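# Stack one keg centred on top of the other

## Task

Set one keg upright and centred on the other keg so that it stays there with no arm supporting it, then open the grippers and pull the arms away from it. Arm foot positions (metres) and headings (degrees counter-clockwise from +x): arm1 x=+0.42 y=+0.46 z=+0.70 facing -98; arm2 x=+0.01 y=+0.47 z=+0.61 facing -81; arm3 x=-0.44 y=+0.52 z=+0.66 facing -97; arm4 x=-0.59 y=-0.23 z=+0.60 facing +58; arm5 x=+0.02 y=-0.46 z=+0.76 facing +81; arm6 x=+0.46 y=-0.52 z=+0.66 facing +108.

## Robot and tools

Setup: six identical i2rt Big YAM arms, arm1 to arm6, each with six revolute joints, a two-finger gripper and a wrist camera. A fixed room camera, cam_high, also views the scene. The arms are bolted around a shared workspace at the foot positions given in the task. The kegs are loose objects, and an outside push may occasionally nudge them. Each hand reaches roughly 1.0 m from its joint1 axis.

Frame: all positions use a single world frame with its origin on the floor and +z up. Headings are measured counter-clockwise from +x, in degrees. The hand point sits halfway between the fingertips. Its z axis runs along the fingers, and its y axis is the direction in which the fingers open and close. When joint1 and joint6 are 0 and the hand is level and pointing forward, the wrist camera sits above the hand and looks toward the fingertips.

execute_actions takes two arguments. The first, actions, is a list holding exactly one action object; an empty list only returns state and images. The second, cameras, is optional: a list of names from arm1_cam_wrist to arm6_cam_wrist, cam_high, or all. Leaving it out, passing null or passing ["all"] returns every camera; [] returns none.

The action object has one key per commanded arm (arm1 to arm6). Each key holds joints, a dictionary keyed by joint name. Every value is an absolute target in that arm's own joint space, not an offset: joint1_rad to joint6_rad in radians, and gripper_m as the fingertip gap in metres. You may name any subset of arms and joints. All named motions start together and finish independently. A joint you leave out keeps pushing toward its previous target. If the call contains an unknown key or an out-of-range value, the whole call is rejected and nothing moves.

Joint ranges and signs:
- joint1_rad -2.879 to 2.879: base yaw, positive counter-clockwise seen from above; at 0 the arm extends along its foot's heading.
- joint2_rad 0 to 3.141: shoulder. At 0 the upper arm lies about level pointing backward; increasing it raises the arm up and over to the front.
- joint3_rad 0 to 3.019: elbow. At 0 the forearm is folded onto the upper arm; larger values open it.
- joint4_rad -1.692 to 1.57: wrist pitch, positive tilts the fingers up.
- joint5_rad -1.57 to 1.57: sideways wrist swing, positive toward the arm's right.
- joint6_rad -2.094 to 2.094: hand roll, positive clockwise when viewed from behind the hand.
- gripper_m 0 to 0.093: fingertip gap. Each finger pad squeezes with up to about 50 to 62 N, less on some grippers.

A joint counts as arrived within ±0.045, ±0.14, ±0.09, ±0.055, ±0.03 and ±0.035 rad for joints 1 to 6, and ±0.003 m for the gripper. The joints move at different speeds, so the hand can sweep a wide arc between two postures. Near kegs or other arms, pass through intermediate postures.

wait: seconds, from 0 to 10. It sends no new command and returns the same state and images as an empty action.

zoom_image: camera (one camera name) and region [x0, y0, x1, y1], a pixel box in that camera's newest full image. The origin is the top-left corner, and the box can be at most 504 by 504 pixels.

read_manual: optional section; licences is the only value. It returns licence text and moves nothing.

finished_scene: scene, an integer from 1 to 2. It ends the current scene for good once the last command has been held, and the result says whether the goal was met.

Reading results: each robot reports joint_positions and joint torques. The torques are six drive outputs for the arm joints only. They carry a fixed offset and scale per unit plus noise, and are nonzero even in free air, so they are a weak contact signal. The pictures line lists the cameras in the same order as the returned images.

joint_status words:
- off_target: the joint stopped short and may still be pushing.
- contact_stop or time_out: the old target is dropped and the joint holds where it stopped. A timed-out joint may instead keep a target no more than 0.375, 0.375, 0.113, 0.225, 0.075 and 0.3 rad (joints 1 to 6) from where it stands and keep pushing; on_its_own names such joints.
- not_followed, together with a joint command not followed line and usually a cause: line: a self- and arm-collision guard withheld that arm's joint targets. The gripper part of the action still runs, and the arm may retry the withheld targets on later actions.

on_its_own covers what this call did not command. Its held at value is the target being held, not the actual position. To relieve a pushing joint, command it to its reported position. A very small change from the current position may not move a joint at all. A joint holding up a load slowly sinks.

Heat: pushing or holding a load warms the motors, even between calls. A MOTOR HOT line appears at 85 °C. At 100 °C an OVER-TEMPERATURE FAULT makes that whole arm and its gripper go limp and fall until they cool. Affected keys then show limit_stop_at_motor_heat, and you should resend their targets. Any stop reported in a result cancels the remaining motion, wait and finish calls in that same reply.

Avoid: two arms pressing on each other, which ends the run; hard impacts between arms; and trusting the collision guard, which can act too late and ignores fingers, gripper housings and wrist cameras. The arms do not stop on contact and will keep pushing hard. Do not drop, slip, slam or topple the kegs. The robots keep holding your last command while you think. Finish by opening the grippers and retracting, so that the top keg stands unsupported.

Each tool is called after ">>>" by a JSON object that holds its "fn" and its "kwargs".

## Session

>>> {"fn": "execute_actions", "kwargs": {"actions": [], "cameras": ["cam_high","arm2_cam_wrist","arm5_cam_wrist"]}}

Scene clock: 0.00 s.
Joint torques (N m, as the arm reports them, + toward a larger angle): no reading
arm1.joint_positions: joint1_rad=+0.335 joint2_rad=+0.552 joint3_rad=+1.370 joint4_rad=-1.331 joint5_rad=+0.108 joint6_rad=-0.405 gripper_m=+0.094
arm1.joint_status: not commanded
arm1.hand: x=+0.4428 y=+0.2492 z=+1.2473 quat_wxyz=(-0.282, -0.424, -0.752, +0.418) (m; scene frame)
arm2.joint_positions: joint1_rad=-0.242 joint2_rad=+0.622 joint3_rad=+1.469 joint4_rad=-1.475 joint5_rad=-0.151 joint6_rad=+0.288 gripper_m=+0.095
arm2.joint_status: not commanded
arm2.hand: x=+0.0204 y=+0.2620 z=+1.1543 quat_wxyz=(-0.392, -0.713, -0.533, +0.232) (m; scene frame)
arm3.joint_positions: joint1_rad=+0.167 joint2_rad=+0.609 joint3_rad=+1.467 joint4_rad=-1.241 joint5_rad=+0.190 joint6_rad=+0.489 gripper_m=+0.095
arm3.joint_status: not commanded
arm3.hand: x=-0.4689 y=+0.2897 z=+1.2622 quat_wxyz=(-0.444, -0.729, -0.394, +0.340) (m; scene frame)
arm4.joint_positions: joint1_rad=-0.407 joint2_rad=+0.532 joint3_rad=+1.318 joint4_rad=-1.422 joint5_rad=-0.044 joint6_rad=-0.500 gripper_m=+0.094
arm4.joint_status: not commanded
arm4.hand: x=-0.4380 y=-0.1079 z=+1.1075 quat_wxyz=(-0.452, +0.478, -0.752, -0.036) (m; scene frame)
arm5.joint_positions: joint1_rad=+0.310 joint2_rad=+0.629 joint3_rad=+1.465 joint4_rad=-1.187 joint5_rad=+0.267 joint6_rad=+0.089 gripper_m=+0.095
arm5.joint_status: not commanded
arm5.hand: x=+0.0331 y=-0.2214 z=+1.3672 quat_wxyz=(-0.438, +0.536, -0.614, -0.380) (m; scene frame)
arm6.joint_positions: joint1_rad=-0.104 joint2_rad=+0.546 joint3_rad=+1.337 joint4_rad=-1.509 joint5_rad=-0.206 joint6_rad=+0.511 gripper_m=+0.094
arm6.joint_status: not commanded
arm6.hand: x=+0.3842 y=-0.3415 z=+1.1558 quat_wxyz=(-0.085, +0.572, -0.706, -0.408) (m; scene frame)
pictures: arm2_cam_wrist, arm5_cam_wrist, cam_high
Images, in order (width x height): arm2_cam_wrist 504x504, arm5_cam_wrist 504x504, cam_high 504x504.

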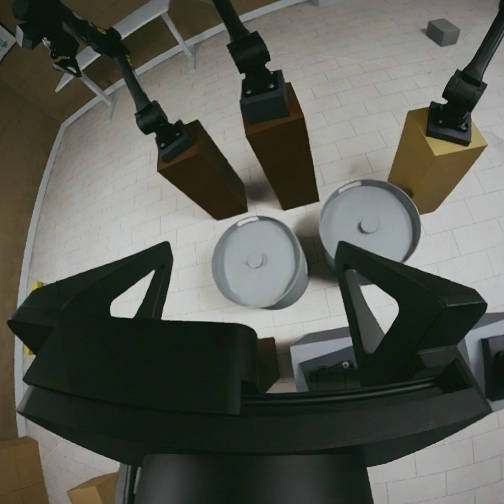

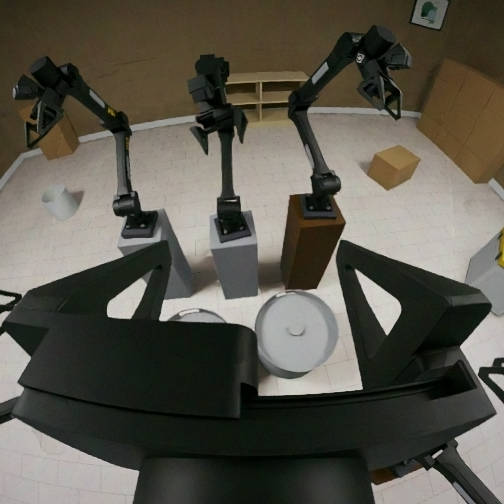

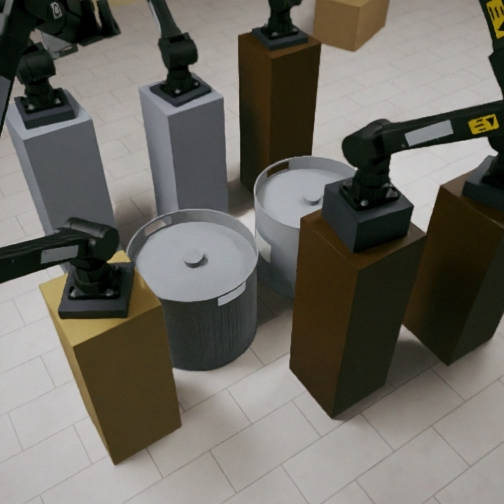

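>>> {"fn": "execute_actions", "kwargs": {"actions": [{"arm1":{"joints":{"joint1_rad":0.071,"joint2_rad":1.5,"joint3_rad":0.73,"joint4_rad":-1.2,"joint5_rad":0,"joint6_rad":-0.79}},"arm2":{"joints":{"joint1_rad":0.219,"joint2_rad":1.4,"joint3_rad":0.646,"joint4_rad":-1.2,"joint5_rad":0,"joint6_rad":1.22}},"arm5":{"joints":{"joint1_rad":-0.087,"joint2_rad":1.6,"joint3_rad":0.75,"joint4_rad":-1.1,"joint5_rad":0,"joint6_rad":-1.0}},"arm6":{"joints":{"joint1_rad":-0.143,"joint2_rad":1.5,"joint3_rad":0.9,"joint4_rad":-1.3,"joint5_rad":0,"joint6_rad":1.01}},"arm3":{"joints":{"joint1_rad":-0.9,"joint2_rad":1.4,"joint3_rad":0.7}},"arm4":{"joints":{"joint1_rad":1.7,"joint2_rad":1.4,"joint3_rad":0.7}}}], "cameras": []}}

>>> {"fn": "execute_actions", "kwargs": {"actions": [{"arm1":{"joints":{"joint2_rad":2.0,"joint4_rad":-0.5}},"arm2":{"joints":{"joint2_rad":1.8,"joint4_rad":-0.55}},"arm5":{"joints":{"joint2_rad":2.15,"joint4_rad":-0.4}},"arm6":{"joints":{"joint2_rad":1.95,"joint4_rad":-0.7}}}], "cameras": []}}

>>> {"fn": "execute_actions", "kwargs": {"actions": [{"arm1":{"joints":{"joint2_rad":2.384,"joint3_rad":0.735,"joint4_rad":0.093}},"arm2":{"joints":{"joint2_rad":2.075,"joint3_rad":0.65,"joint4_rad":-0.132}},"arm5":{"joints":{"joint2_rad":2.571,"joint3_rad":0.95,"joint4_rad":0.062}},"arm6":{"joints":{"joint2_rad":2.284,"joint3_rad":0.97,"joint4_rad":-0.243}}}], "cameras": ["arm1_cam_wrist","arm2_cam_wrist","arm5_cam_wrist","arm6_cam_wrist"]}}

Scene clock: 5.60 s.
Joint torques (N m, as the arm reports them, + toward a larger angle): arm1=[ 0.41 -7.18  6.61 -0.89 -0.23 -0.04] | arm2=[-0.62 -4.33  7.35 -0.4   0.03  0.22] | arm3=[-0.95 -4.7   5.99 -0.55  0.23  0.08] | arm4=[-0.69 -2.81  6.41 -1.08 -0.03  0.  ] | arm5=[  2.9  -11.71   6.2   -0.65  -0.25  -0.15] | arm6=[ -0.78 -11.37   6.31  -0.54   0.11   0.13]
arm1.joint_positions: joint1_rad=+0.076 joint2_rad=+1.489 joint3_rad=+0.717 joint4_rad=-1.201 joint5_rad=+0.003 joint6_rad=-0.779 gripper_m=+0.094
arm1.joint_status: all done
arm1.hand: x=+0.4060 y=+0.2243 z=+0.7227 quat_wxyz=(+0.073, -0.402, -0.893, -0.188) (m; scene frame)
arm2.joint_positions: joint1_rad=+0.214 joint2_rad=+1.381 joint3_rad=+0.645 joint4_rad=-1.194 joint5_rad=-0.001 joint6_rad=+1.208 gripper_m=+0.095
arm2.joint_status: all done
arm2.hand: x=+0.0887 y=+0.2711 z=+0.6338 quat_wxyz=(+0.181, -0.917, -0.356, +0.001) (m; scene frame)
arm3.joint_positions: joint1_rad=-0.892 joint2_rad=+1.386 joint3_rad=+0.708 joint4_rad=-1.227 joint5_rad=+0.190 joint6_rad=+0.489 gripper_m=+0.095
arm3.joint_status: all done
arm3.hand: x=-0.6587 y=+0.4228 z=+0.7064 quat_wxyz=(+0.167, -0.979, -0.049, -0.102) (m; scene frame)
arm4.joint_positions: joint1_rad=+1.699 joint2_rad=+1.387 joint3_rad=+0.702 joint4_rad=-1.411 joint5_rad=-0.044 joint6_rad=-0.500 gripper_m=+0.094
arm4.joint_status: all done
arm4.hand: x=-0.7679 y=-0.1554 z=+0.6591 quat_wxyz=(+0.140, +0.963, +0.026, +0.229) (m; scene frame)
arm5.joint_positions: joint1_rad=-0.092 joint2_rad=+1.589 joint3_rad=+0.749 joint4_rad=-1.096 joint5_rad=+0.004 joint6_rad=-0.985 gripper_m=+0.095
arm5.joint_status: all done
arm5.hand: x=+0.0881 y=-0.2053 z=+0.7518 quat_wxyz=(+0.178, +0.898, -0.402, +0.029) (m; scene frame)
arm6.joint_positions: joint1_rad=-0.131 joint2_rad=+1.493 joint3_rad=+0.896 joint4_rad=-1.309 joint5_rad=-0.002 joint6_rad=+0.999 gripper_m=+0.094
arm6.joint_status: all done
arm6.hand: x=+0.4065 y=-0.2289 z=+0.7240 quat_wxyz=(+0.032, +0.361, -0.916, +0.169) (m; scene frame)
pictures: none
No camera images: the call's "cameras" was empty. Leave "cameras" out to get every camera's image.

Scene clock: 6.97 s.
Joint torques (N m, as the arm reports them, + toward a larger angle): arm1=[  0.53 -10.98   2.98   0.12  -0.21  -0.04] | arm2=[-0.57 -7.91  4.44  0.66  0.02  0.19] | arm3=[-0.94 -4.66  5.98 -0.56  0.23  0.08] | arm4=[-0.82 -2.9   6.36 -1.04 -0.02  0.  ] | arm5=[  2.57 -15.66   1.92   0.22  -0.2   -0.13] | arm6=[ -0.63 -15.86   3.94  -0.24   0.17   0.09]
arm1.joint_positions: joint1_rad=+0.076 joint2_rad=+1.994 joint3_rad=+0.719 joint4_rad=-0.514 joint5_rad=+0.003 joint6_rad=-0.779 gripper_m=+0.094
arm1.joint_status: all done
arm1.hand: x=+0.4029 y=+0.1633 z=+0.5441 quat_wxyz=(+0.040, -0.408, -0.906, -0.102) (m; scene frame)
arm2.joint_positions: joint1_rad=+0.214 joint2_rad=+1.786 joint3_rad=+0.645 joint4_rad=-0.564 joint5_rad=-0.001 joint6_rad=+1.209 gripper_m=+0.095
arm2.joint_status: all done
arm2.hand: x=+0.1186 y=+0.1962 z=+0.4996 quat_wxyz=(+0.070, -0.930, -0.361, +0.000) (m; scene frame)
arm3.joint_positions: joint1_rad=-0.892 joint2_rad=+1.386 joint3_rad=+0.708 joint4_rad=-1.227 joint5_rad=+0.190 joint6_rad=+0.489 gripper_m=+0.095
arm3.joint_status: not commanded
arm3.hand: x=-0.6587 y=+0.4228 z=+0.7064 quat_wxyz=(+0.167, -0.979, -0.049, -0.102) (m; scene frame)
arm4.joint_positions: joint1_rad=+1.699 joint2_rad=+1.387 joint3_rad=+0.702 joint4_rad=-1.411 joint5_rad=-0.044 joint6_rad=-0.500 gripper_m=+0.094
arm4.joint_status: not commanded
arm4.hand: x=-0.7679 y=-0.1554 z=+0.6591 quat_wxyz=(+0.140, +0.963, +0.026, +0.229) (m; scene frame)
arm5.joint_positions: joint1_rad=-0.092 joint2_rad=+2.142 joint3_rad=+0.749 joint4_rad=-0.412 joint5_rad=+0.003 joint6_rad=-0.985 gripper_m=+0.095
arm5.joint_status: all done
arm5.hand: x=+0.0952 y=-0.1752 z=+0.5552 quat_wxyz=(+0.114, +0.907, -0.406, +0.019) (m; scene frame)
arm6.joint_positions: joint1_rad=-0.131 joint2_rad=+1.949 joint3_rad=+0.896 joint4_rad=-0.715 joint5_rad=-0.002 joint6_rad=+1.000 gripper_m=+0.094
arm6.joint_status: all done
arm6.hand: x=+0.3953 y=-0.1613 z=+0.5410 quat_wxyz=(+0.018, +0.365, -0.925, +0.102) (m; scene frame)
pictures: none
No camera images: the call's "cameras" was empty. Leave "cameras" out to get every camera's image.

Scene clock: 8.23 s.
Joint torques (N m, as the arm reports them, + toward a larger angle): arm1=[  0.54 -12.21  -0.82   0.61  -0.21   0.  ] | arm2=[-0.5  -9.42  2.24  0.98  0.03  0.18] | arm3=[-0.9  -4.66  5.96 -0.58  0.23  0.08] | arm4=[-0.94 -2.66  6.37 -1.03 -0.03  0.  ] | arm5=[  3.6  -19.42  -0.02   0.6   -0.26  -0.1 ] | arm6=[ -0.69 -19.16   1.78   0.18   0.16   0.13]
arm1.joint_positions: joint1_rad=+0.076 joint2_rad=+2.385 joint3_rad=+0.734 joint4_rad=+0.078 joint5_rad=+0.003 joint6_rad=-0.779 gripper_m=+0.094
arm1.joint_status: all done
arm1.hand: x=+0.4023 y=+0.1484 z=+0.4160 quat_wxyz=(+0.001, -0.411, -0.912, -0.002) (m; scene frame)
arm2.joint_positions: joint1_rad=+0.214 joint2_rad=+2.064 joint3_rad=+0.646 joint4_rad=-0.148 joint5_rad=-0.001 joint6_rad=+1.209 gripper_m=+0.095
arm2.joint_status: all done
arm2.hand: x=+0.1276 y=+0.1736 z=+0.4128 quat_wxyz=(+0.001, -0.932, -0.362, -0.001) (m; scene frame)
arm3.joint_positions: joint1_rad=-0.892 joint2_rad=+1.386 joint3_rad=+0.708 joint4_rad=-1.227 joint5_rad=+0.190 joint6_rad=+0.489 gripper_m=+0.095
arm3.joint_status: not commanded
arm3.hand: x=-0.6587 y=+0.4228 z=+0.7064 quat_wxyz=(+0.167, -0.979, -0.049, -0.102) (m; scene frame)
arm4.joint_positions: joint1_rad=+1.699 joint2_rad=+1.387 joint3_rad=+0.702 joint4_rad=-1.411 joint5_rad=-0.044 joint6_rad=-0.500 gripper_m=+0.094
arm4.joint_status: not commanded
arm4.hand: x=-0.7679 y=-0.1554 z=+0.6591 quat_wxyz=(+0.140, +0.963, +0.026, +0.229) (m; scene frame)
arm5.joint_positions: joint1_rad=-0.092 joint2_rad=+2.574 joint3_rad=+0.947 joint4_rad=+0.049 joint5_rad=+0.003 joint6_rad=-0.986 gripper_m=+0.095
arm5.joint_status: all done
arm5.hand: x=+0.1101 y=-0.1161 z=+0.4077 quat_wxyz=(+0.002, +0.913, -0.409, +0.000) (m; scene frame)
arm6.joint_positions: joint1_rad=-0.131 joint2_rad=+2.293 joint3_rad=+0.966 joint4_rad=-0.259 joint5_rad=-0.002 joint6_rad=+1.000 gripper_m=+0.094
arm6.joint_status: all done
arm6.hand: x=+0.3881 y=-0.1174 z=+0.4093 quat_wxyz=(+0.001, +0.367, -0.930, +0.013) (m; scene frame)
pictures: arm1_cam_wrist, arm2_cam_wrist, arm5_cam_wrist, arm6_cam_wrist
Images, in order (width x height): arm1_cam_wrist 504x504, arm2_cam_wrist 504x504, arm5_cam_wrist 504x504, arm6_cam_wrist 504x504.

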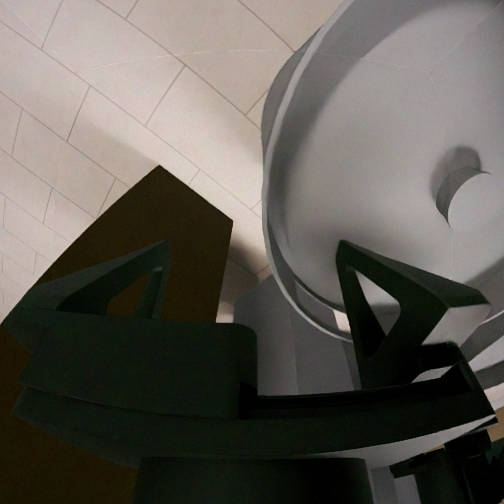

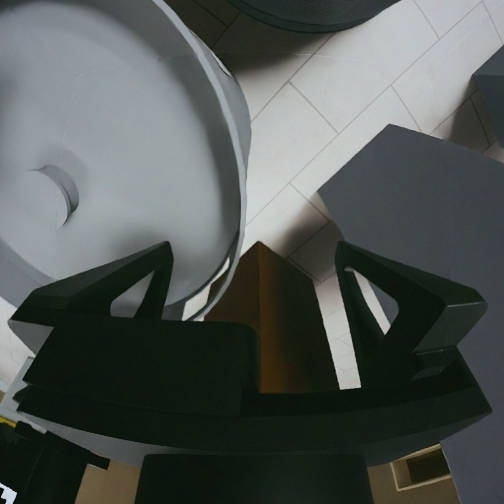

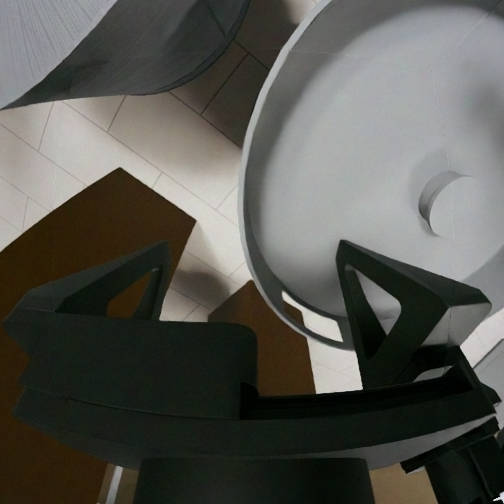

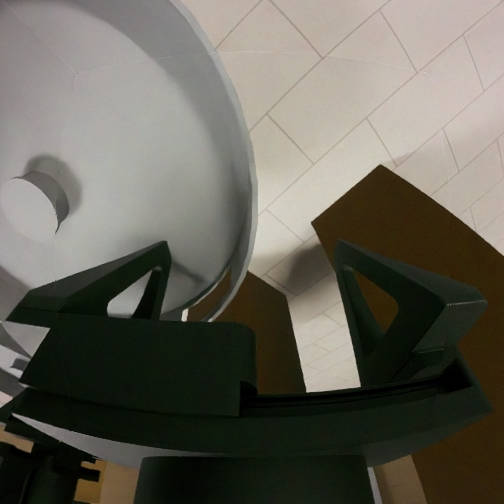

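>>> {"fn": "execute_actions", "kwargs": {"actions": [{"arm1":{"joints":{"joint2_rad":2.555,"joint3_rad":0.842,"joint4_rad":0.14}},"arm2":{"joints":{"joint1_rad":0.2,"joint2_rad":2.265,"joint3_rad":0.724,"joint4_rad":-0.035}},"arm5":{"joints":{"joint2_rad":2.72,"joint3_rad":1.016,"joint4_rad":0.133}},"arm6":{"joints":{"joint2_rad":2.425,"joint3_rad":0.996,"joint4_rad":-0.135}}}], "cameras": []}}

>>> {"fn": "execute_actions", "kwargs": {"actions": [{"arm1":{"joints":{"joint2_rad":2.705,"joint3_rad":0.94,"joint4_rad":0.19}},"arm2":{"joints":{"joint2_rad":2.435,"joint3_rad":0.792,"joint4_rad":0.063}},"arm5":{"joints":{"joint2_rad":2.86,"joint3_rad":1.126,"joint4_rad":0.158}},"arm6":{"joints":{"joint2_rad":2.565,"joint3_rad":1.07,"joint4_rad":-0.072}}}], "cameras": []}}

>>> {"fn": "execute_actions", "kwargs": {"actions": [{"arm2":{"joints":{"gripper_m":0}},"arm5":{"joints":{"gripper_m":0}},"arm1":{"joints":{"gripper_m":0}},"arm6":{"joints":{"gripper_m":0}}}], "cameras": ["arm1_cam_wrist","arm2_cam_wrist","arm5_cam_wrist","arm6_cam_wrist"]}}

Scene clock: 10.77 s.
Joint torques (N m, as the arm reports them, + toward a larger angle): arm1=[  0.73 -12.19  -1.22   0.2   -0.23  -0.01] | arm2=[ -2.04 -10.03   1.01   0.73   0.03   0.18] | arm3=[-0.91 -4.64  5.99 -0.56  0.23  0.08] | arm4=[-0.78 -2.76  6.37 -1.08 -0.02 -0.01] | arm5=[  2.62 -19.63  -0.9    0.48  -0.23  -0.09] | arm6=[ -1.79 -17.35   0.96  -0.2    0.17   0.09]
arm1.joint_positions: joint1_rad=+0.076 joint2_rad=+2.548 joint3_rad=+0.840 joint4_rad=+0.132 joint5_rad=+0.003 joint6_rad=-0.779 gripper_m=+0.094
arm1.joint_status: all done
arm1.hand: x=+0.4020 y=+0.1415 z=+0.3631 quat_wxyz=(+0.002, -0.411, -0.912, -0.004) (m; scene frame)
arm2.joint_positions: joint1_rad=+0.214 joint2_rad=+2.250 joint3_rad=+0.720 joint4_rad=-0.044 joint5_rad=-0.001 joint6_rad=+1.209 gripper_m=+0.095
arm2.joint_status: all done
arm2.hand: x=+0.1303 y=+0.1668 z=+0.3593 quat_wxyz=(+0.004, -0.932, -0.362, -0.001) (m; scene frame)
arm3.joint_positions: joint1_rad=-0.892 joint2_rad=+1.386 joint3_rad=+0.708 joint4_rad=-1.227 joint5_rad=+0.190 joint6_rad=+0.489 gripper_m=+0.095
arm3.joint_status: not commanded
arm3.hand: x=-0.6587 y=+0.4228 z=+0.7064 quat_wxyz=(+0.167, -0.979, -0.049, -0.102) (m; scene frame)
arm4.joint_positions: joint1_rad=+1.699 joint2_rad=+1.387 joint3_rad=+0.702 joint4_rad=-1.411 joint5_rad=-0.044 joint6_rad=-0.500 gripper_m=+0.094
arm4.joint_status: not commanded
arm4.hand: x=-0.7679 y=-0.1554 z=+0.6591 quat_wxyz=(+0.140, +0.963, +0.026, +0.229) (m; scene frame)
arm5.joint_positions: joint1_rad=-0.092 joint2_rad=+2.716 joint3_rad=+1.014 joint4_rad=+0.126 joint5_rad=+0.003 joint6_rad=-0.986 gripper_m=+0.095
arm5.joint_status: all done
arm5.hand: x=+0.1072 y=-0.1265 z=+0.3585 quat_wxyz=(+0.001, +0.913, -0.409, +0.000) (m; scene frame)
arm6.joint_positions: joint1_rad=-0.131 joint2_rad=+2.425 joint3_rad=+0.995 joint4_rad=-0.149 joint5_rad=-0.002 joint6_rad=+1.000 gripper_m=+0.094
arm6.joint_status: all done
arm6.hand: x=+0.3899 y=-0.1260 z=+0.3601 quat_wxyz=(+0.000, +0.367, -0.930, +0.010) (m; scene frame)
pictures: none
No camera images: the call's "cameras" was empty. Leave "cameras" out to get every camera's image.

Scene clock: 11.70 s.
Joint torques (N m, as the arm reports them, + toward a larger angle): arm1=[  0.7  -11.65  -1.92   0.16  -0.22   0.07] | arm2=[ -1.94 -10.26  -0.33   0.67   0.05   0.16] | arm3=[-0.94 -4.68  5.98 -0.56  0.23  0.07] | arm4=[-0.67 -2.77  6.41 -1.06 -0.03  0.  ] | arm5=[  3.2  -19.16  -1.65   0.44  -0.21  -0.11] | arm6=[ -0.86 -15.76   0.29  -0.03   0.21   0.01]
arm1.joint_positions: joint1_rad=+0.076 joint2_rad=+2.685 joint3_rad=+0.944 joint4_rad=+0.185 joint5_rad=+0.003 joint6_rad=-0.785 gripper_m=+0.094
arm1.joint_status: all done
arm1.hand: x=+0.4015 y=+0.1312 z=+0.3156 quat_wxyz=(-0.002, -0.408, -0.913, +0.006) (m; scene frame)
arm2.joint_positions: joint1_rad=+0.214 joint2_rad=+2.415 joint3_rad=+0.792 joint4_rad=+0.056 joint5_rad=-0.001 joint6_rad=+1.211 gripper_m=+0.095
arm2.joint_status: all done
arm2.hand: x=+0.1314 y=+0.1639 z=+0.3083 quat_wxyz=(+0.001, -0.933, -0.361, -0.001) (m; scene frame)
arm3.joint_positions: joint1_rad=-0.892 joint2_rad=+1.386 joint3_rad=+0.708 joint4_rad=-1.227 joint5_rad=+0.190 joint6_rad=+0.489 gripper_m=+0.095
arm3.joint_status: not commanded
arm3.hand: x=-0.6587 y=+0.4228 z=+0.7064 quat_wxyz=(+0.167, -0.979, -0.049, -0.102) (m; scene frame)
arm4.joint_positions: joint1_rad=+1.699 joint2_rad=+1.387 joint3_rad=+0.702 joint4_rad=-1.411 joint5_rad=-0.044 joint6_rad=-0.500 gripper_m=+0.094
arm4.joint_status: not commanded
arm4.hand: x=-0.7679 y=-0.1554 z=+0.6591 quat_wxyz=(+0.140, +0.963, +0.026, +0.229) (m; scene frame)
arm5.joint_positions: joint1_rad=-0.092 joint2_rad=+2.852 joint3_rad=+1.126 joint4_rad=+0.151 joint5_rad=+0.003 joint6_rad=-0.986 gripper_m=+0.095
arm5.joint_status: all done
arm5.hand: x=+0.1071 y=-0.1258 z=+0.3083 quat_wxyz=(+0.001, +0.913, -0.409, +0.000) (m; scene frame)
arm6.joint_positions: joint1_rad=-0.132 joint2_rad=+2.546 joint3_rad=+1.072 joint4_rad=-0.078 joint5_rad=-0.002 joint6_rad=+1.004 gripper_m=+0.094
arm6.joint_status: all done
arm6.hand: x=+0.3890 y=-0.1152 z=+0.3168 quat_wxyz=(-0.003, +0.364, -0.931, -0.003) (m; scene frame)
pictures: none
No camera images: the call's "cameras" was empty. Leave "cameras" out to get every camera's image.

Scene clock: 12.47 s.
Joint torques (N m, as the arm reports them, + toward a larger angle): arm1=[  0.69 -11.61  -1.62   0.05   0.03  -0.15] | arm2=[ -2.06 -10.26  -0.16   0.67  -0.03   0.04] | arm3=[-0.95 -4.66  5.97 -0.56  0.23  0.08] | arm4=[-0.84 -2.83  6.4  -1.05 -0.02 -0.01] | arm5=[  3.32 -18.98  -1.45   0.49  -0.13   0.16] | arm6=[ -1.06 -16.38   0.92  -0.44   0.56  -0.05]
arm1.joint_positions: joint1_rad=+0.076 joint2_rad=+2.687 joint3_rad=+0.939 joint4_rad=+0.186 joint5_rad=-0.004 joint6_rad=-0.768 gripper_m=+0.001
arm1.joint_status: all done
arm1.hand: x=+0.4030 y=+0.1349 z=+0.3153 quat_wxyz=(-0.004, -0.416, -0.909, +0.002) (m; scene frame)
arm2.joint_positions: joint1_rad=+0.213 joint2_rad=+2.416 joint3_rad=+0.790 joint4_rad=+0.056 joint5_rad=+0.001 joint6_rad=+1.222 gripper_m=+0.002
arm2.joint_status: all done
arm2.hand: x=+0.1304 y=+0.1651 z=+0.3082 quat_wxyz=(+0.002, -0.935, -0.355, +0.000) (m; scene frame)
arm3.joint_positions: joint1_rad=-0.892 joint2_rad=+1.386 joint3_rad=+0.708 joint4_rad=-1.227 joint5_rad=+0.190 joint6_rad=+0.489 gripper_m=+0.095
arm3.joint_status: not commanded
arm3.hand: x=-0.6587 y=+0.4228 z=+0.7064 quat_wxyz=(+0.167, -0.979, -0.049, -0.102) (m; scene frame)
arm4.joint_positions: joint1_rad=+1.699 joint2_rad=+1.387 joint3_rad=+0.702 joint4_rad=-1.411 joint5_rad=-0.044 joint6_rad=-0.500 gripper_m=+0.094
arm4.joint_status: not commanded
arm4.hand: x=-0.7679 y=-0.1554 z=+0.6591 quat_wxyz=(+0.140, +0.963, +0.026, +0.229) (m; scene frame)
arm5.joint_positions: joint1_rad=-0.091 joint2_rad=+2.852 joint3_rad=+1.125 joint4_rad=+0.152 joint5_rad=+0.001 joint6_rad=-1.010 gripper_m=+0.002
arm5.joint_status: all done
arm5.hand: x=+0.1064 y=-0.1258 z=+0.3084 quat_wxyz=(+0.001, +0.918, -0.398, -0.002) (m; scene frame)
arm6.joint_positions: joint1_rad=-0.139 joint2_rad=+2.549 joint3_rad=+1.065 joint4_rad=-0.073 joint5_rad=-0.009 joint6_rad=+1.013 gripper_m=+0.002
arm6.joint_status: all done
arm6.hand: x=+0.3912 y=-0.1188 z=+0.3156 quat_wxyz=(+0.001, +0.357, -0.934, -0.002) (m; scene frame)
pictures: arm1_cam_wrist, arm2_cam_wrist, arm5_cam_wrist, arm6_cam_wrist
Images, in order (width x height): arm1_cam_wrist 504x504, arm2_cam_wrist 504x504, arm5_cam_wrist 504x504, arm6_cam_wrist 504x504.

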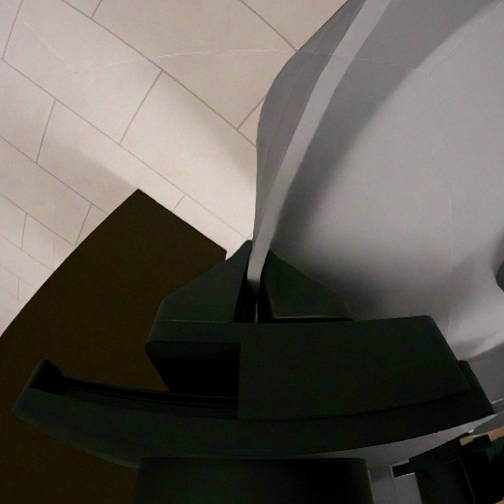

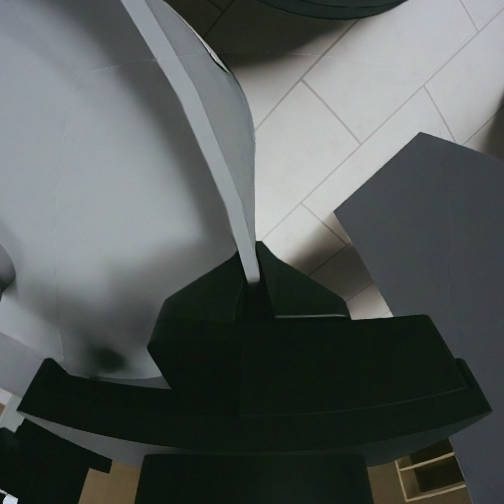

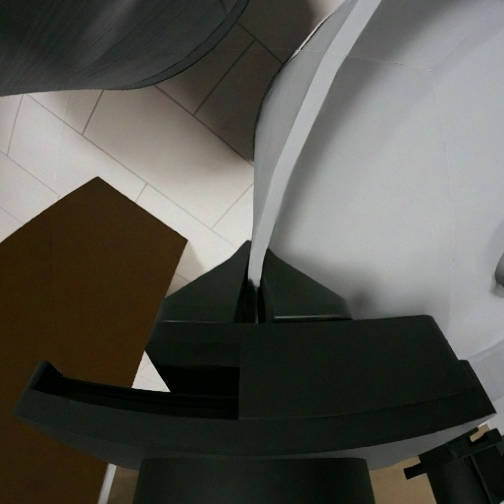

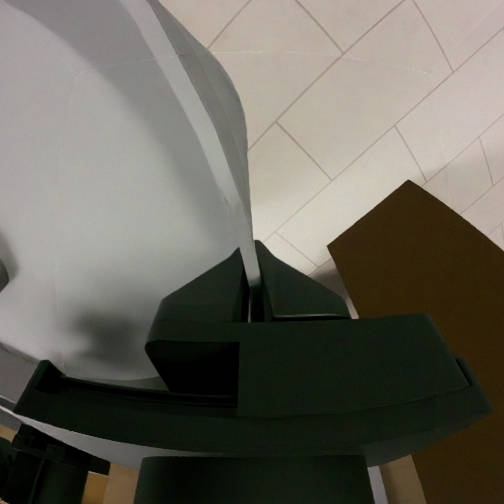

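Same grip geometry as before. Lift 5 cm, then join the earlier path.

>>> {"fn": "execute_actions", "kwargs": {"actions": [{"arm1":{"joints":{"joint2_rad":2.445,"joint3_rad":0.832,"joint4_rad":0.132,"joint6_rad":-0.77}},"arm2":{"joints":{"joint2_rad":2.15,"joint3_rad":0.725,"joint4_rad":-0.045}},"arm5":{"joints":{"joint2_rad":2.61,"joint3_rad":1.005,"joint4_rad":0.125}},"arm6":{"joints":{"joint2_rad":2.3,"joint3_rad":1.01,"joint4_rad":-0.144}}}], "cameras": []}}

>>> {"fn": "execute_actions", "kwargs": {"actions": [{"arm1":{"joints":{"joint1_rad":-0.031,"joint2_rad":2.18,"joint3_rad":0.88,"joint4_rad":-0.139,"joint6_rad":-0.875}},"arm2":{"joints":{"joint1_rad":0.047,"joint2_rad":1.9,"joint3_rad":0.79,"joint4_rad":-0.317,"joint6_rad":1.047}},"arm5":{"joints":{"joint1_rad":0.007,"joint2_rad":2.42,"joint3_rad":0.706,"joint4_rad":0.213,"joint6_rad":-0.91}},"arm6":{"joints":{"joint1_rad":0,"joint2_rad":2.055,"joint3_rad":0.817,"joint4_rad":-0.208,"joint6_rad":1.15}}}], "cameras": ["cam_high"]}}

>>> {"fn": "execute_actions", "kwargs": {"actions": [{"arm1":{"joints":{"joint2_rad":1.945,"joint3_rad":0.826,"joint4_rad":-0.314}},"arm2":{"joints":{"joint2_rad":1.67,"joint3_rad":0.798,"joint4_rad":-0.546}},"arm5":{"joints":{"joint2_rad":2.15,"joint3_rad":0.599,"joint4_rad":0.056}},"arm6":{"joints":{"joint2_rad":1.817,"joint3_rad":0.798,"joint4_rad":-0.412}}}], "cameras": []}}

>>> {"fn": "execute_actions", "kwargs": {"actions": [{"arm1":{"joints":{"joint2_rad":1.688,"joint3_rad":0.832,"joint4_rad":-0.56}},"arm2":{"joints":{"joint2_rad":1.45,"joint3_rad":0.872,"joint4_rad":-0.824}},"arm5":{"joints":{"joint2_rad":1.803,"joint3_rad":0.548,"joint4_rad":-0.217}},"arm6":{"joints":{"joint2_rad":1.567,"joint3_rad":0.834,"joint4_rad":-0.678}}}], "cameras": []}}

>>> {"fn": "execute_actions", "kwargs": {"actions": [{"arm1":{"joints":{"joint2_rad":1.452,"joint3_rad":0.916,"joint4_rad":-0.85}},"arm2":{"joints":{"joint2_rad":1.28,"joint3_rad":1.018,"joint4_rad":-1.116}},"arm5":{"joints":{"joint2_rad":1.436,"joint3_rad":0.594,"joint4_rad":-0.59}},"arm6":{"joints":{"joint2_rad":1.36,"joint3_rad":0.952,"joint4_rad":-0.975}}}], "cameras": ["cam_high"]}}

Scene clock: 15.77 s.
Joint torques (N m, as the arm reports them, + toward a larger angle): arm1=[  0.57 -19.57  -1.66  -0.47  -0.3    0.06] | arm2=[ -1.96 -19.17   1.     0.23  -0.02   0.04] | arm3=[-0.97 -4.64  5.98 -0.56  0.23  0.08] | arm4=[-1.   -2.67  6.41 -1.04 -0.03 -0.01] | arm5=[  2.51 -29.91  -2.29   0.22  -0.02   0.15] | arm6=[ -0.98 -27.38   2.23  -0.38   0.51   0.08]
arm1.joint_positions: joint1_rad=+0.076 joint2_rad=+2.540 joint3_rad=+0.836 joint4_rad=+0.140 joint5_rad=+0.005 joint6_rad=-0.765 gripper_m=+0.001
arm1.joint_status: all done
arm1.hand: x=+0.4015 y=+0.1381 z=+0.3658 quat_wxyz=(+0.001, -0.417, -0.909, +0.002) (m; scene frame)
arm2.joint_positions: joint1_rad=+0.212 joint2_rad=+2.253 joint3_rad=+0.720 joint4_rad=-0.039 joint5_rad=+0.001 joint6_rad=+1.222 gripper_m=+0.002
arm2.joint_status: all done
arm2.hand: x=+0.1293 y=+0.1666 z=+0.3585 quat_wxyz=(+0.003, -0.935, -0.355, +0.000) (m; scene frame)
arm3.joint_positions: joint1_rad=-0.892 joint2_rad=+1.386 joint3_rad=+0.708 joint4_rad=-1.227 joint5_rad=+0.190 joint6_rad=+0.489 gripper_m=+0.095
arm3.joint_status: not commanded
arm3.hand: x=-0.6587 y=+0.4228 z=+0.7064 quat_wxyz=(+0.167, -0.979, -0.049, -0.102) (m; scene frame)
arm4.joint_positions: joint1_rad=+1.699 joint2_rad=+1.387 joint3_rad=+0.702 joint4_rad=-1.411 joint5_rad=-0.044 joint6_rad=-0.500 gripper_m=+0.094
arm4.joint_status: not commanded
arm4.hand: x=-0.7679 y=-0.1554 z=+0.6591 quat_wxyz=(+0.140, +0.963, +0.026, +0.229) (m; scene frame)
arm5.joint_positions: joint1_rad=-0.085 joint2_rad=+2.713 joint3_rad=+1.020 joint4_rad=+0.126 joint5_rad=-0.002 joint6_rad=-1.010 gripper_m=+0.002
arm5.joint_status: all done
arm5.hand: x=+0.1056 y=-0.1208 z=+0.3590 quat_wxyz=(-0.003, +0.919, -0.395, -0.003) (m; scene frame)
arm6.joint_positions: joint1_rad=-0.139 joint2_rad=+2.406 joint3_rad=+0.995 joint4_rad=-0.131 joint5_rad=-0.009 joint6_rad=+1.009 gripper_m=+0.002
arm6.joint_status: all done
arm6.hand: x=+0.3898 y=-0.1134 z=+0.3673 quat_wxyz=(+0.000, +0.359, -0.933, -0.009) (m; scene frame)
pictures: none
No camera images: the call's "cameras" was empty. Leave "cameras" out to get every camera's image.

Scene clock: 17.97 s.
Joint torques (N m, as the arm reports them, + toward a larger angle): arm1=[ 4.28 -7.65 -2.11 -1.41 -2.47  0.31] | arm2=[ -3.34 -25.96   4.41  -1.76   0.56  -0.47] | arm3=[-0.92 -4.63  5.97 -0.56  0.23  0.08] | arm4=[-0.83 -2.7   6.36 -1.04 -0.03  0.  ] | arm5=[  3.66 -24.06  -3.97   1.32   1.09   0.  ] | arm6=[ -0.22 -29.55   1.69  -1.54   1.    -0.34]
arm1.joint_positions: joint1_rad=+0.025 joint2_rad=+2.464 joint3_rad=+0.865 joint4_rad=+0.167 joint5_rad=+0.061 joint6_rad=-0.783 gripper_m=+0.001
arm1.joint_status: joint1_rad time_out (moved -0.051 of -0.107); joint2_rad time_out (moved -0.076 of -0.360); joint4_rad time_out (moved +0.027 of -0.279); joint6_rad time_out (moved -0.018 of -0.110); the others done
arm1.on_its_own: joint1_rad reads +0.025 and still pushes toward +0.074 since a time_out (your -0.031 is given up); joint2_rad is held at +2.540, not at your +2.180, since a time_out; joint4_rad is held at +0.134, not at your -0.139, since a time_out; joint6_rad is held at -0.766, not at your -0.875, since a time_out
arm1.hand: x=+0.3691 y=+0.0821 z=+0.3910 quat_wxyz=(+0.005, -0.433, -0.898, +0.073) (m; scene frame)
arm2.joint_positions: joint1_rad=+0.078 joint2_rad=+2.089 joint3_rad=+0.772 joint4_rad=-0.249 joint5_rad=-0.013 joint6_rad=+1.099 gripper_m=+0.002
arm2.joint_status: joint2_rad time_out (moved -0.164 of -0.353); joint4_rad time_out (moved -0.210 of -0.278); joint6_rad time_out (moved -0.123 of -0.175); the others done
arm2.on_its_own: joint2_rad reads +2.089 and still pushes toward +1.900 since a time_out; joint4_rad reads -0.249 and still pushes toward -0.317 since a time_out; joint6_rad reads +1.099 and still pushes toward +1.047 since a time_out
arm2.hand: x=+0.0989 y=+0.1169 z=+0.4144 quat_wxyz=(+0.000, -0.937, -0.349, -0.006) (m; scene frame)
arm3.joint_positions: joint1_rad=-0.892 joint2_rad=+1.386 joint3_rad=+0.708 joint4_rad=-1.227 joint5_rad=+0.190 joint6_rad=+0.489 gripper_m=+0.095
arm3.joint_status: not commanded
arm3.hand: x=-0.6587 y=+0.4228 z=+0.7064 quat_wxyz=(+0.167, -0.979, -0.049, -0.102) (m; scene frame)
arm4.joint_positions: joint1_rad=+1.699 joint2_rad=+1.387 joint3_rad=+0.702 joint4_rad=-1.411 joint5_rad=-0.044 joint6_rad=-0.500 gripper_m=+0.094
arm4.joint_status: not commanded
arm4.hand: x=-0.7679 y=-0.1554 z=+0.6591 quat_wxyz=(+0.140, +0.963, +0.026, +0.229) (m; scene frame)
arm5.joint_positions: joint1_rad=-0.014 joint2_rad=+2.488 joint3_rad=+0.733 joint4_rad=+0.188 joint5_rad=-0.026 joint6_rad=-0.902 gripper_m=+0.005
arm5.joint_status: all done
arm5.hand: x=+0.0678 y=-0.1679 z=+0.4436 quat_wxyz=(+0.000, +0.911, -0.411, -0.015) (m; scene frame)
arm6.joint_positions: joint1_rad=-0.005 joint2_rad=+2.206 joint3_rad=+0.810 joint4_rad=-0.173 joint5_rad=-0.019 joint6_rad=+1.183 gripper_m=+0.002
arm6.joint_status: joint2_rad time_out (moved -0.200 of -0.351); the others done
arm6.on_its_own: joint2_rad reads +2.206 and still pushes toward +2.055 since a time_out
arm6.hand: x=+0.3481 y=-0.1725 z=+0.4292 quat_wxyz=(+0.007, +0.340, -0.940, +0.005) (m; scene frame)
pictures: cam_high
joint command not followed: on one or more control steps a check withheld the commanded joint targets of the arm1 arm, and it was not sent them on those steps.
cause: the commanded joint targets would bring a part of the robot too close to another arm (this arm's wrist (the part past joint 4) and the other arm's wrist (the part past joint 4)); next, command targets that bring no part of the robot closer to that arm.
joint command not followed: on one or more control steps a check withheld the commanded joint targets of the arm2 arm, and it was not sent them on those steps.
cause: the commanded joint targets would bring a part of the robot too close to another arm (this arm's wrist (the part past joint 4) and the other arm's wrist (the part past joint 4)); next, command targets that bring no part of the robot closer to that arm.
Images, in order (width x height): cam_high 504x504.

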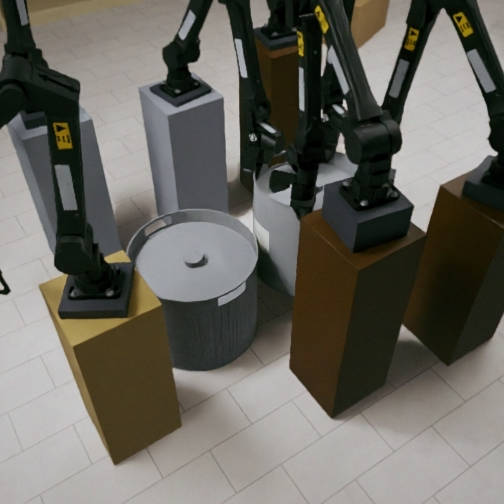

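not run: a stop came earlier in this reply.

not run: a stop came earlier in this reply.

not run: a stop came earlier in this reply.

>>> {"fn": "execute_actions", "kwargs": {"actions": [{"arm1":{"joints":{"joint1_rad":-0.031,"joint2_rad":2.18,"joint3_rad":0.86,"joint4_rad":-0.139,"joint5_rad":0,"joint6_rad":-0.875}}}], "cameras": ["arm1_cam_wrist","arm2_cam_wrist","arm5_cam_wrist","arm6_cam_wrist"]}}

Scene clock: 19.90 s.
Joint torques (N m, as the arm reports them, + toward a larger angle): arm1=[  0.69 -22.98   1.28  -1.42  -0.54   0.05] | arm2=[ -1.38 -19.25   6.66   0.34   0.48  -0.02] | arm3=[-0.95 -4.65  5.98 -0.56  0.23  0.08] | arm4=[-0.71 -2.9   6.38 -1.07 -0.03  0.  ] | arm5=[  3.18 -24.7   -4.1    0.41   0.13   0.1 ] | arm6=[ -0.12 -24.06   2.89  -0.95  -0.1   -0.06]
arm1.joint_positions: joint1_rad=-0.028 joint2_rad=+2.309 joint3_rad=+0.854 joint4_rad=-0.112 joint5_rad=+0.010 joint6_rad=-0.868 gripper_m=+0.001
arm1.joint_status: all done
arm1.hand: x=+0.3594 y=+0.0938 z=+0.4408 quat_wxyz=(+0.004, -0.418, -0.909, +0.001) (m; scene frame)
arm2.joint_positions: joint1_rad=+0.052 joint2_rad=+2.010 joint3_rad=+0.752 joint4_rad=-0.315 joint5_rad=-0.011 joint6_rad=+1.055 gripper_m=+0.002
arm2.joint_status: not commanded
arm2.on_its_own: joint4_rad moved -0.066 to your old target -0.317; joint6_rad moved -0.044 to your old target +1.047
arm2.hand: x=+0.0885 y=+0.1183 z=+0.4394 quat_wxyz=(+0.003, -0.934, -0.358, -0.006) (m; scene frame)
arm3.joint_positions: joint1_rad=-0.892 joint2_rad=+1.386 joint3_rad=+0.708 joint4_rad=-1.227 joint5_rad=+0.190 joint6_rad=+0.489 gripper_m=+0.095
arm3.joint_status: not commanded
arm3.hand: x=-0.6587 y=+0.4228 z=+0.7064 quat_wxyz=(+0.167, -0.979, -0.049, -0.102) (m; scene frame)
arm4.joint_positions: joint1_rad=+1.699 joint2_rad=+1.387 joint3_rad=+0.702 joint4_rad=-1.411 joint5_rad=-0.044 joint6_rad=-0.500 gripper_m=+0.094
arm4.joint_status: not commanded
arm4.hand: x=-0.7679 y=-0.1554 z=+0.6591 quat_wxyz=(+0.140, +0.963, +0.026, +0.229) (m; scene frame)
arm5.joint_positions: joint1_rad=+0.004 joint2_rad=+2.502 joint3_rad=+0.734 joint4_rad=+0.206 joint5_rad=-0.005 joint6_rad=-0.919 gripper_m=+0.002
arm5.joint_status: not commanded
arm5.hand: x=+0.0660 y=-0.1691 z=+0.4397 quat_wxyz=(-0.005, +0.918, -0.396, -0.005) (m; scene frame)
arm6.joint_positions: joint1_rad=-0.001 joint2_rad=+2.150 joint3_rad=+0.800 joint4_rad=-0.188 joint5_rad=+0.005 joint6_rad=+1.151 gripper_m=+0.002
arm6.joint_status: not commanded
arm6.hand: x=+0.3475 y=-0.1619 z=+0.4482 quat_wxyz=(-0.005, +0.357, -0.934, -0.010) (m; scene frame)
pictures: arm1_cam_wrist, arm2_cam_wrist, arm5_cam_wrist, arm6_cam_wrist
Images, in order (width x height): arm1_cam_wrist 504x504, arm2_cam_wrist 504x504, arm5_cam_wrist 504x504, arm6_cam_wrist 504x504.

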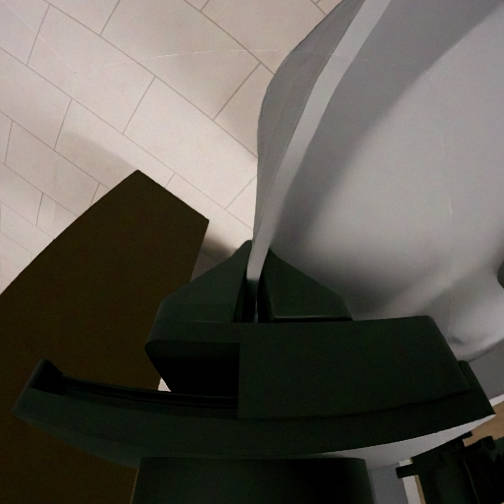

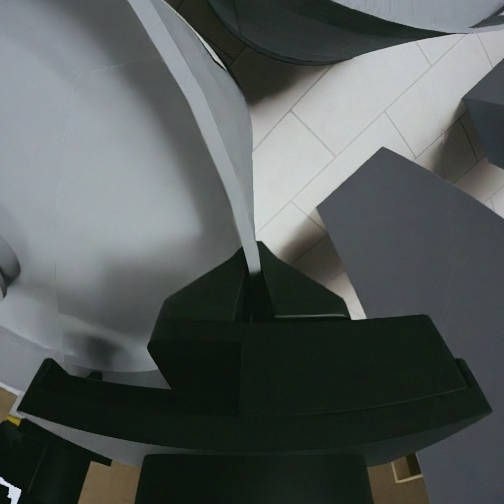

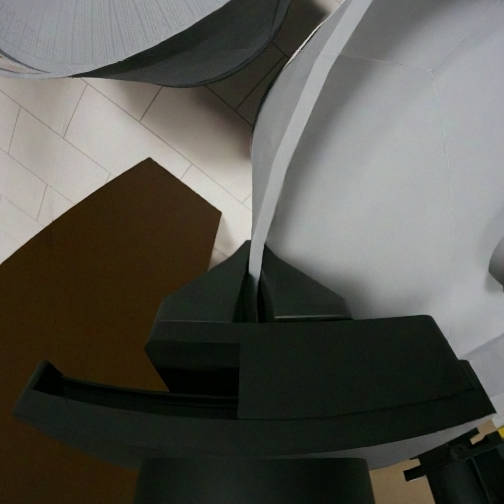

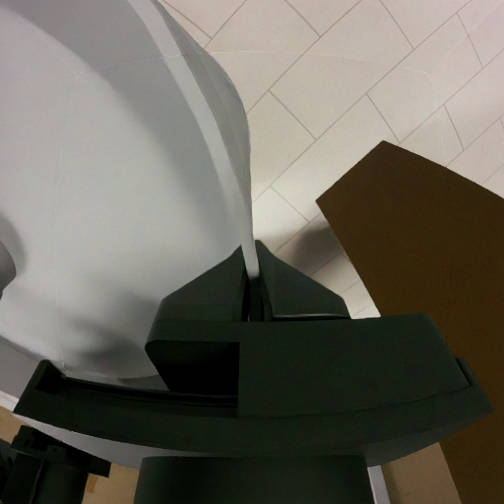

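Recovered. Continue.

>>> {"fn": "execute_actions", "kwargs": {"actions": [{"arm1":{"joints":{"joint2_rad":1.95,"joint3_rad":0.816,"joint4_rad":-0.31}},"arm2":{"joints":{"joint2_rad":1.67,"joint3_rad":0.798,"joint4_rad":-0.546}},"arm5":{"joints":{"joint2_rad":2.15,"joint3_rad":0.599,"joint4_rad":0.056}},"arm6":{"joints":{"joint2_rad":1.817,"joint3_rad":0.79,"joint4_rad":-0.405}}}], "cameras": []}}

>>> {"fn": "execute_actions", "kwargs": {"actions": [{"arm1":{"joints":{"joint2_rad":1.69,"joint3_rad":0.825,"joint4_rad":-0.555}},"arm2":{"joints":{"joint2_rad":1.45,"joint3_rad":0.872,"joint4_rad":-0.82}},"arm5":{"joints":{"joint2_rad":1.803,"joint3_rad":0.548,"joint4_rad":-0.217}},"arm6":{"joints":{"joint2_rad":1.56,"joint3_rad":0.828,"joint4_rad":-0.67}}}], "cameras": []}}

>>> {"fn": "execute_actions", "kwargs": {"actions": [{"arm1":{"joints":{"joint2_rad":1.445,"joint3_rad":0.905,"joint4_rad":-0.84}},"arm2":{"joints":{"joint2_rad":1.27,"joint3_rad":1.018,"joint4_rad":-1.116}},"arm5":{"joints":{"joint2_rad":1.436,"joint3_rad":0.594,"joint4_rad":-0.59}},"arm6":{"joints":{"joint2_rad":1.345,"joint3_rad":0.945,"joint4_rad":-0.97}}}], "cameras": ["cam_high"]}}

Scene clock: 22.57 s.
Joint torques (N m, as the arm reports them, + toward a larger angle): arm1=[  0.79 -20.4    4.7   -0.69  -0.51   0.06] | arm2=[ -1.35 -17.12  10.2    0.41   0.25  -0.02] | arm3=[-0.97 -4.64  5.96 -0.57  0.23  0.07] | arm4=[-0.93 -2.93  6.41 -1.07 -0.03 -0.01] | arm5=[  3.44 -23.11  -1.16  -0.01  -0.11   0.09] | arm6=[ -0.22 -21.66   6.25  -0.18   0.03  -0.09]
arm1.joint_positions: joint1_rad=-0.028 joint2_rad=+2.056 joint3_rad=+0.787 joint4_rad=-0.298 joint5_rad=+0.010 joint6_rad=-0.870 gripper_m=+0.001
arm1.joint_status: all done
arm1.hand: x=+0.3589 y=+0.0929 z=+0.5244 quat_wxyz=(+0.004, -0.417, -0.909, +0.001) (m; scene frame)
arm2.joint_positions: joint1_rad=+0.052 joint2_rad=+1.762 joint3_rad=+0.744 joint4_rad=-0.544 joint5_rad=-0.006 joint6_rad=+1.055 gripper_m=+0.002
arm2.joint_status: all done
arm2.hand: x=+0.0883 y=+0.1156 z=+0.5227 quat_wxyz=(-0.002, -0.934, -0.358, -0.003) (m; scene frame)
arm3.joint_positions: joint1_rad=-0.892 joint2_rad=+1.386 joint3_rad=+0.708 joint4_rad=-1.227 joint5_rad=+0.190 joint6_rad=+0.489 gripper_m=+0.095
arm3.joint_status: not commanded
arm3.hand: x=-0.6587 y=+0.4228 z=+0.7064 quat_wxyz=(+0.167, -0.979, -0.049, -0.102) (m; scene frame)
arm4.joint_positions: joint1_rad=+1.699 joint2_rad=+1.387 joint3_rad=+0.702 joint4_rad=-1.411 joint5_rad=-0.044 joint6_rad=-0.500 gripper_m=+0.094
arm4.joint_status: not commanded
arm4.hand: x=-0.7679 y=-0.1554 z=+0.6591 quat_wxyz=(+0.140, +0.963, +0.026, +0.229) (m; scene frame)
arm5.joint_positions: joint1_rad=+0.006 joint2_rad=+2.225 joint3_rad=+0.609 joint4_rad=+0.062 joint5_rad=-0.001 joint6_rad=-0.921 gripper_m=+0.002
arm5.joint_status: all done
arm5.hand: x=+0.0661 y=-0.1700 z=+0.5202 quat_wxyz=(-0.009, +0.919, -0.394, -0.005) (m; scene frame)
arm6.joint_positions: joint1_rad=-0.001 joint2_rad=+1.892 joint3_rad=+0.754 joint4_rad=-0.398 joint5_rad=+0.003 joint6_rad=+1.148 gripper_m=+0.002
arm6.joint_status: all done
arm6.hand: x=+0.3474 y=-0.1643 z=+0.5322 quat_wxyz=(-0.004, +0.358, -0.934, -0.011) (m; scene frame)
pictures: none
No camera images: the call's "cameras" was empty. Leave "cameras" out to get every camera's image.

Scene clock: 23.73 s.
Joint torques (N m, as the arm reports them, + toward a larger angle): arm1=[  0.41 -19.     8.5   -0.61  -0.41   0.06] | arm2=[ -1.25 -14.39  15.27  -0.14   0.16  -0.06] | arm3=[-0.94 -4.67  5.99 -0.56  0.23  0.08] | arm4=[-0.64 -2.9   6.36 -1.03 -0.03 -0.01] | arm5=[  2.64 -22.14   2.98  -0.19  -0.11   0.15] | arm6=[  0.27 -19.06  10.85  -0.9    0.19   0.03]
arm1.joint_positions: joint1_rad=-0.029 joint2_rad=+1.793 joint3_rad=+0.774 joint4_rad=-0.544 joint5_rad=+0.007 joint6_rad=-0.870 gripper_m=+0.001
arm1.joint_status: all done
arm1.hand: x=+0.3591 y=+0.0918 z=+0.6150 quat_wxyz=(+0.002, -0.417, -0.909, +0.003) (m; scene frame)
arm2.joint_positions: joint1_rad=+0.052 joint2_rad=+1.527 joint3_rad=+0.789 joint4_rad=-0.801 joint5_rad=-0.004 joint6_rad=+1.057 gripper_m=+0.002
arm2.joint_status: all done
arm2.hand: x=+0.0881 y=+0.1152 z=+0.6133 quat_wxyz=(-0.013, -0.934, -0.357, +0.000) (m; scene frame)
arm3.joint_positions: joint1_rad=-0.892 joint2_rad=+1.386 joint3_rad=+0.708 joint4_rad=-1.227 joint5_rad=+0.190 joint6_rad=+0.489 gripper_m=+0.095
arm3.joint_status: not commanded
arm3.hand: x=-0.6587 y=+0.4228 z=+0.7064 quat_wxyz=(+0.167, -0.979, -0.049, -0.102) (m; scene frame)
arm4.joint_positions: joint1_rad=+1.699 joint2_rad=+1.387 joint3_rad=+0.702 joint4_rad=-1.411 joint5_rad=-0.044 joint6_rad=-0.500 gripper_m=+0.094
arm4.joint_status: not commanded
arm4.hand: x=-0.7679 y=-0.1554 z=+0.6591 quat_wxyz=(+0.140, +0.963, +0.026, +0.229) (m; scene frame)
arm5.joint_positions: joint1_rad=+0.009 joint2_rad=+1.886 joint3_rad=+0.540 joint4_rad=-0.205 joint5_rad=+0.001 joint6_rad=-0.919 gripper_m=+0.002
arm5.joint_status: all done
arm5.hand: x=+0.0660 y=-0.1692 z=+0.6094 quat_wxyz=(-0.011, +0.919, -0.393, -0.004) (m; scene frame)
arm6.joint_positions: joint1_rad=-0.001 joint2_rad=+1.627 joint3_rad=+0.756 joint4_rad=-0.649 joint5_rad=-0.002 joint6_rad=+1.148 gripper_m=+0.002
arm6.joint_status: all done
arm6.hand: x=+0.3475 y=-0.1685 z=+0.6234 quat_wxyz=(-0.002, +0.358, -0.933, -0.019) (m; scene frame)
pictures: none
No camera images: the call's "cameras" was empty. Leave "cameras" out to get every camera's image.

Scene clock: 25.97 s.
Joint torques (N m, as the arm reports them, + toward a larger angle): arm1=[  0.96 -17.05  13.97  -1.53  -0.44   0.1 ] | arm2=[ -1.4  -13.78  18.78  -0.14  -0.11  -0.02] | arm3=[-0.96 -4.6   5.98 -0.57  0.23  0.08] | arm4=[-0.74 -2.79  6.42 -1.07 -0.02  0.  ] | arm5=[  1.82 -20.14   9.88  -1.06   0.09   0.12] | arm6=[  0.29 -16.75  14.45  -0.8    0.1   -0.06]
arm1.joint_positions: joint1_rad=-0.032 joint2_rad=+1.540 joint3_rad=+0.809 joint4_rad=-0.811 joint5_rad=+0.008 joint6_rad=-0.875 gripper_m=+0.001
arm1.joint_status: joint3_rad time_out (moved +0.036 of +0.131); the others done
arm1.on_its_own: joint3_rad reads +0.809 and still pushes toward +0.905 since a time_out
arm1.hand: x=+0.3579 y=+0.0957 z=+0.7116 quat_wxyz=(+0.000, -0.417, -0.909, +0.013) (m; scene frame)
arm2.joint_positions: joint1_rad=+0.052 joint2_rad=+1.349 joint3_rad=+0.914 joint4_rad=-1.097 joint5_rad=+0.003 joint6_rad=+1.055 gripper_m=+0.002
arm2.joint_status: joint3_rad time_out (moved +0.126 of +0.229); the others done
arm2.on_its_own: joint3_rad reads +0.914 and still pushes toward +1.018 since a time_out
arm2.hand: x=+0.0866 y=+0.1169 z=+0.7124 quat_wxyz=(-0.016, -0.934, -0.358, +0.004) (m; scene frame)
arm3.joint_positions: joint1_rad=-0.892 joint2_rad=+1.386 joint3_rad=+0.708 joint4_rad=-1.227 joint5_rad=+0.190 joint6_rad=+0.489 gripper_m=+0.095
arm3.joint_status: not commanded
arm3.hand: x=-0.6587 y=+0.4228 z=+0.7064 quat_wxyz=(+0.167, -0.979, -0.049, -0.102) (m; scene frame)
arm4.joint_positions: joint1_rad=+1.699 joint2_rad=+1.387 joint3_rad=+0.702 joint4_rad=-1.411 joint5_rad=-0.044 joint6_rad=-0.500 gripper_m=+0.094
arm4.joint_status: not commanded
arm4.hand: x=-0.7679 y=-0.1554 z=+0.6591 quat_wxyz=(+0.140, +0.963, +0.026, +0.229) (m; scene frame)
arm5.joint_positions: joint1_rad=+0.010 joint2_rad=+1.524 joint3_rad=+0.550 joint4_rad=-0.555 joint5_rad=-0.003 joint6_rad=-0.916 gripper_m=+0.002
arm5.joint_status: all done
arm5.hand: x=+0.0657 y=-0.1667 z=+0.7083 quat_wxyz=(-0.021, +0.919, -0.394, -0.009) (m; scene frame)
arm6.joint_positions: joint1_rad=-0.001 joint2_rad=+1.416 joint3_rad=+0.852 joint4_rad=-0.949 joint5_rad=+0.001 joint6_rad=+1.148 gripper_m=+0.002
arm6.joint_status: joint3_rad time_out (moved +0.096 of +0.189); the others done
arm6.on_its_own: joint3_rad reads +0.852 and still pushes toward +0.945 since a time_out
arm6.hand: x=+0.3479 y=-0.1692 z=+0.7219 quat_wxyz=(-0.004, +0.358, -0.933, -0.023) (m; scene frame)
pictures: cam_high
Images, in order (width x height): cam_high 504x504.

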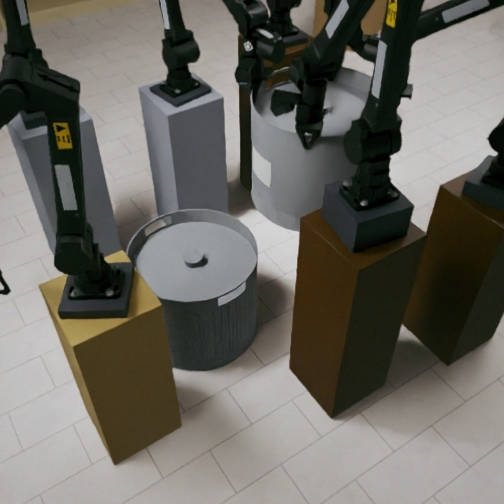

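>>> {"fn": "execute_actions", "kwargs": {"actions": [{"arm1":{"joints":{"joint1_rad":-0.318,"joint2_rad":1.495,"joint3_rad":0.985,"joint4_rad":-0.865,"joint6_rad":-1.161}},"arm2":{"joints":{"joint1_rad":-0.265,"joint2_rad":1.233,"joint3_rad":0.976,"joint4_rad":-1.127,"joint6_rad":0.735}},"arm5":{"joints":{"joint1_rad":0.379,"joint2_rad":1.482,"joint3_rad":0.667,"joint4_rad":-0.605,"joint6_rad":-0.545}},"arm6":{"joints":{"joint1_rad":0.24,"joint2_rad":1.485,"joint3_rad":1.129,"joint4_rad":-1.0,"joint6_rad":1.39}}}], "cameras": []}}

Scene clock: 28.87 s.
Joint torques (N m, as the arm reports them, + toward a larger angle): arm1=[  1.57 -18.55  14.64  -1.61  -0.54   0.32] | arm2=[ -0.55 -14.23  17.2    0.07  -0.12   0.16] | arm3=[-0.92 -4.61  5.99 -0.57  0.23  0.08] | arm4=[-0.82 -2.65  6.42 -1.06 -0.03 -0.01] | arm5=[  2.41 -20.06  12.96  -0.74   0.01   0.19] | arm6=[ -0.87 -20.78  15.77  -1.14   0.11   0.08]
arm1.joint_positions: joint1_rad=-0.328 joint2_rad=+1.601 joint3_rad=+0.882 joint4_rad=-0.835 joint5_rad=+0.011 joint6_rad=-1.180 gripper_m=+0.001
arm1.joint_status: joint3_rad time_out (moved +0.072 of +0.176); the others done
arm1.on_its_own: joint3_rad reads +0.882 and still pushes toward +0.985 since a time_out
arm1.hand: x=+0.2439 y=+0.1091 z=+0.7105 quat_wxyz=(+0.005, -0.412, -0.911, +0.006) (m; scene frame)
arm2.joint_positions: joint1_rad=-0.271 joint2_rad=+1.324 joint3_rad=+0.891 joint4_rad=-1.114 joint5_rad=+0.002 joint6_rad=+0.725 gripper_m=+0.002
arm2.joint_status: all done
arm2.hand: x=-0.0275 y=+0.1240 z=+0.7125 quat_wxyz=(-0.007, -0.932, -0.361, +0.006) (m; scene frame)
arm3.joint_positions: joint1_rad=-0.892 joint2_rad=+1.386 joint3_rad=+0.708 joint4_rad=-1.227 joint5_rad=+0.190 joint6_rad=+0.489 gripper_m=+0.095
arm3.joint_status: not commanded
arm3.hand: x=-0.6587 y=+0.4228 z=+0.7064 quat_wxyz=(+0.167, -0.979, -0.049, -0.102) (m; scene frame)
arm4.joint_positions: joint1_rad=+1.699 joint2_rad=+1.387 joint3_rad=+0.702 joint4_rad=-1.411 joint5_rad=-0.044 joint6_rad=-0.500 gripper_m=+0.094
arm4.joint_status: not commanded
arm4.hand: x=-0.7679 y=-0.1554 z=+0.6591 quat_wxyz=(+0.140, +0.963, +0.026, +0.229) (m; scene frame)
arm5.joint_positions: joint1_rad=+0.379 joint2_rad=+1.557 joint3_rad=+0.592 joint4_rad=-0.574 joint5_rad=-0.001 joint6_rad=-0.559 gripper_m=+0.002
arm5.joint_status: all done
arm5.hand: x=-0.0454 y=-0.1572 z=+0.7086 quat_wxyz=(-0.014, +0.921, -0.389, -0.012) (m; scene frame)
arm6.joint_positions: joint1_rad=+0.246 joint2_rad=+1.562 joint3_rad=+1.017 joint4_rad=-0.978 joint5_rad=-0.001 joint6_rad=+1.383 gripper_m=+0.002
arm6.joint_status: joint3_rad time_out (moved +0.165 of +0.277); the others done
arm6.on_its_own: joint3_rad reads +1.017 and still pushes toward +1.129 since a time_out
arm6.hand: x=+0.2350 y=-0.1584 z=+0.7215 quat_wxyz=(+0.003, +0.364, -0.931, -0.018) (m; scene frame)
pictures: none
No camera images: the call's "cameras" was empty. Leave "cameras" out to get every camera's image.


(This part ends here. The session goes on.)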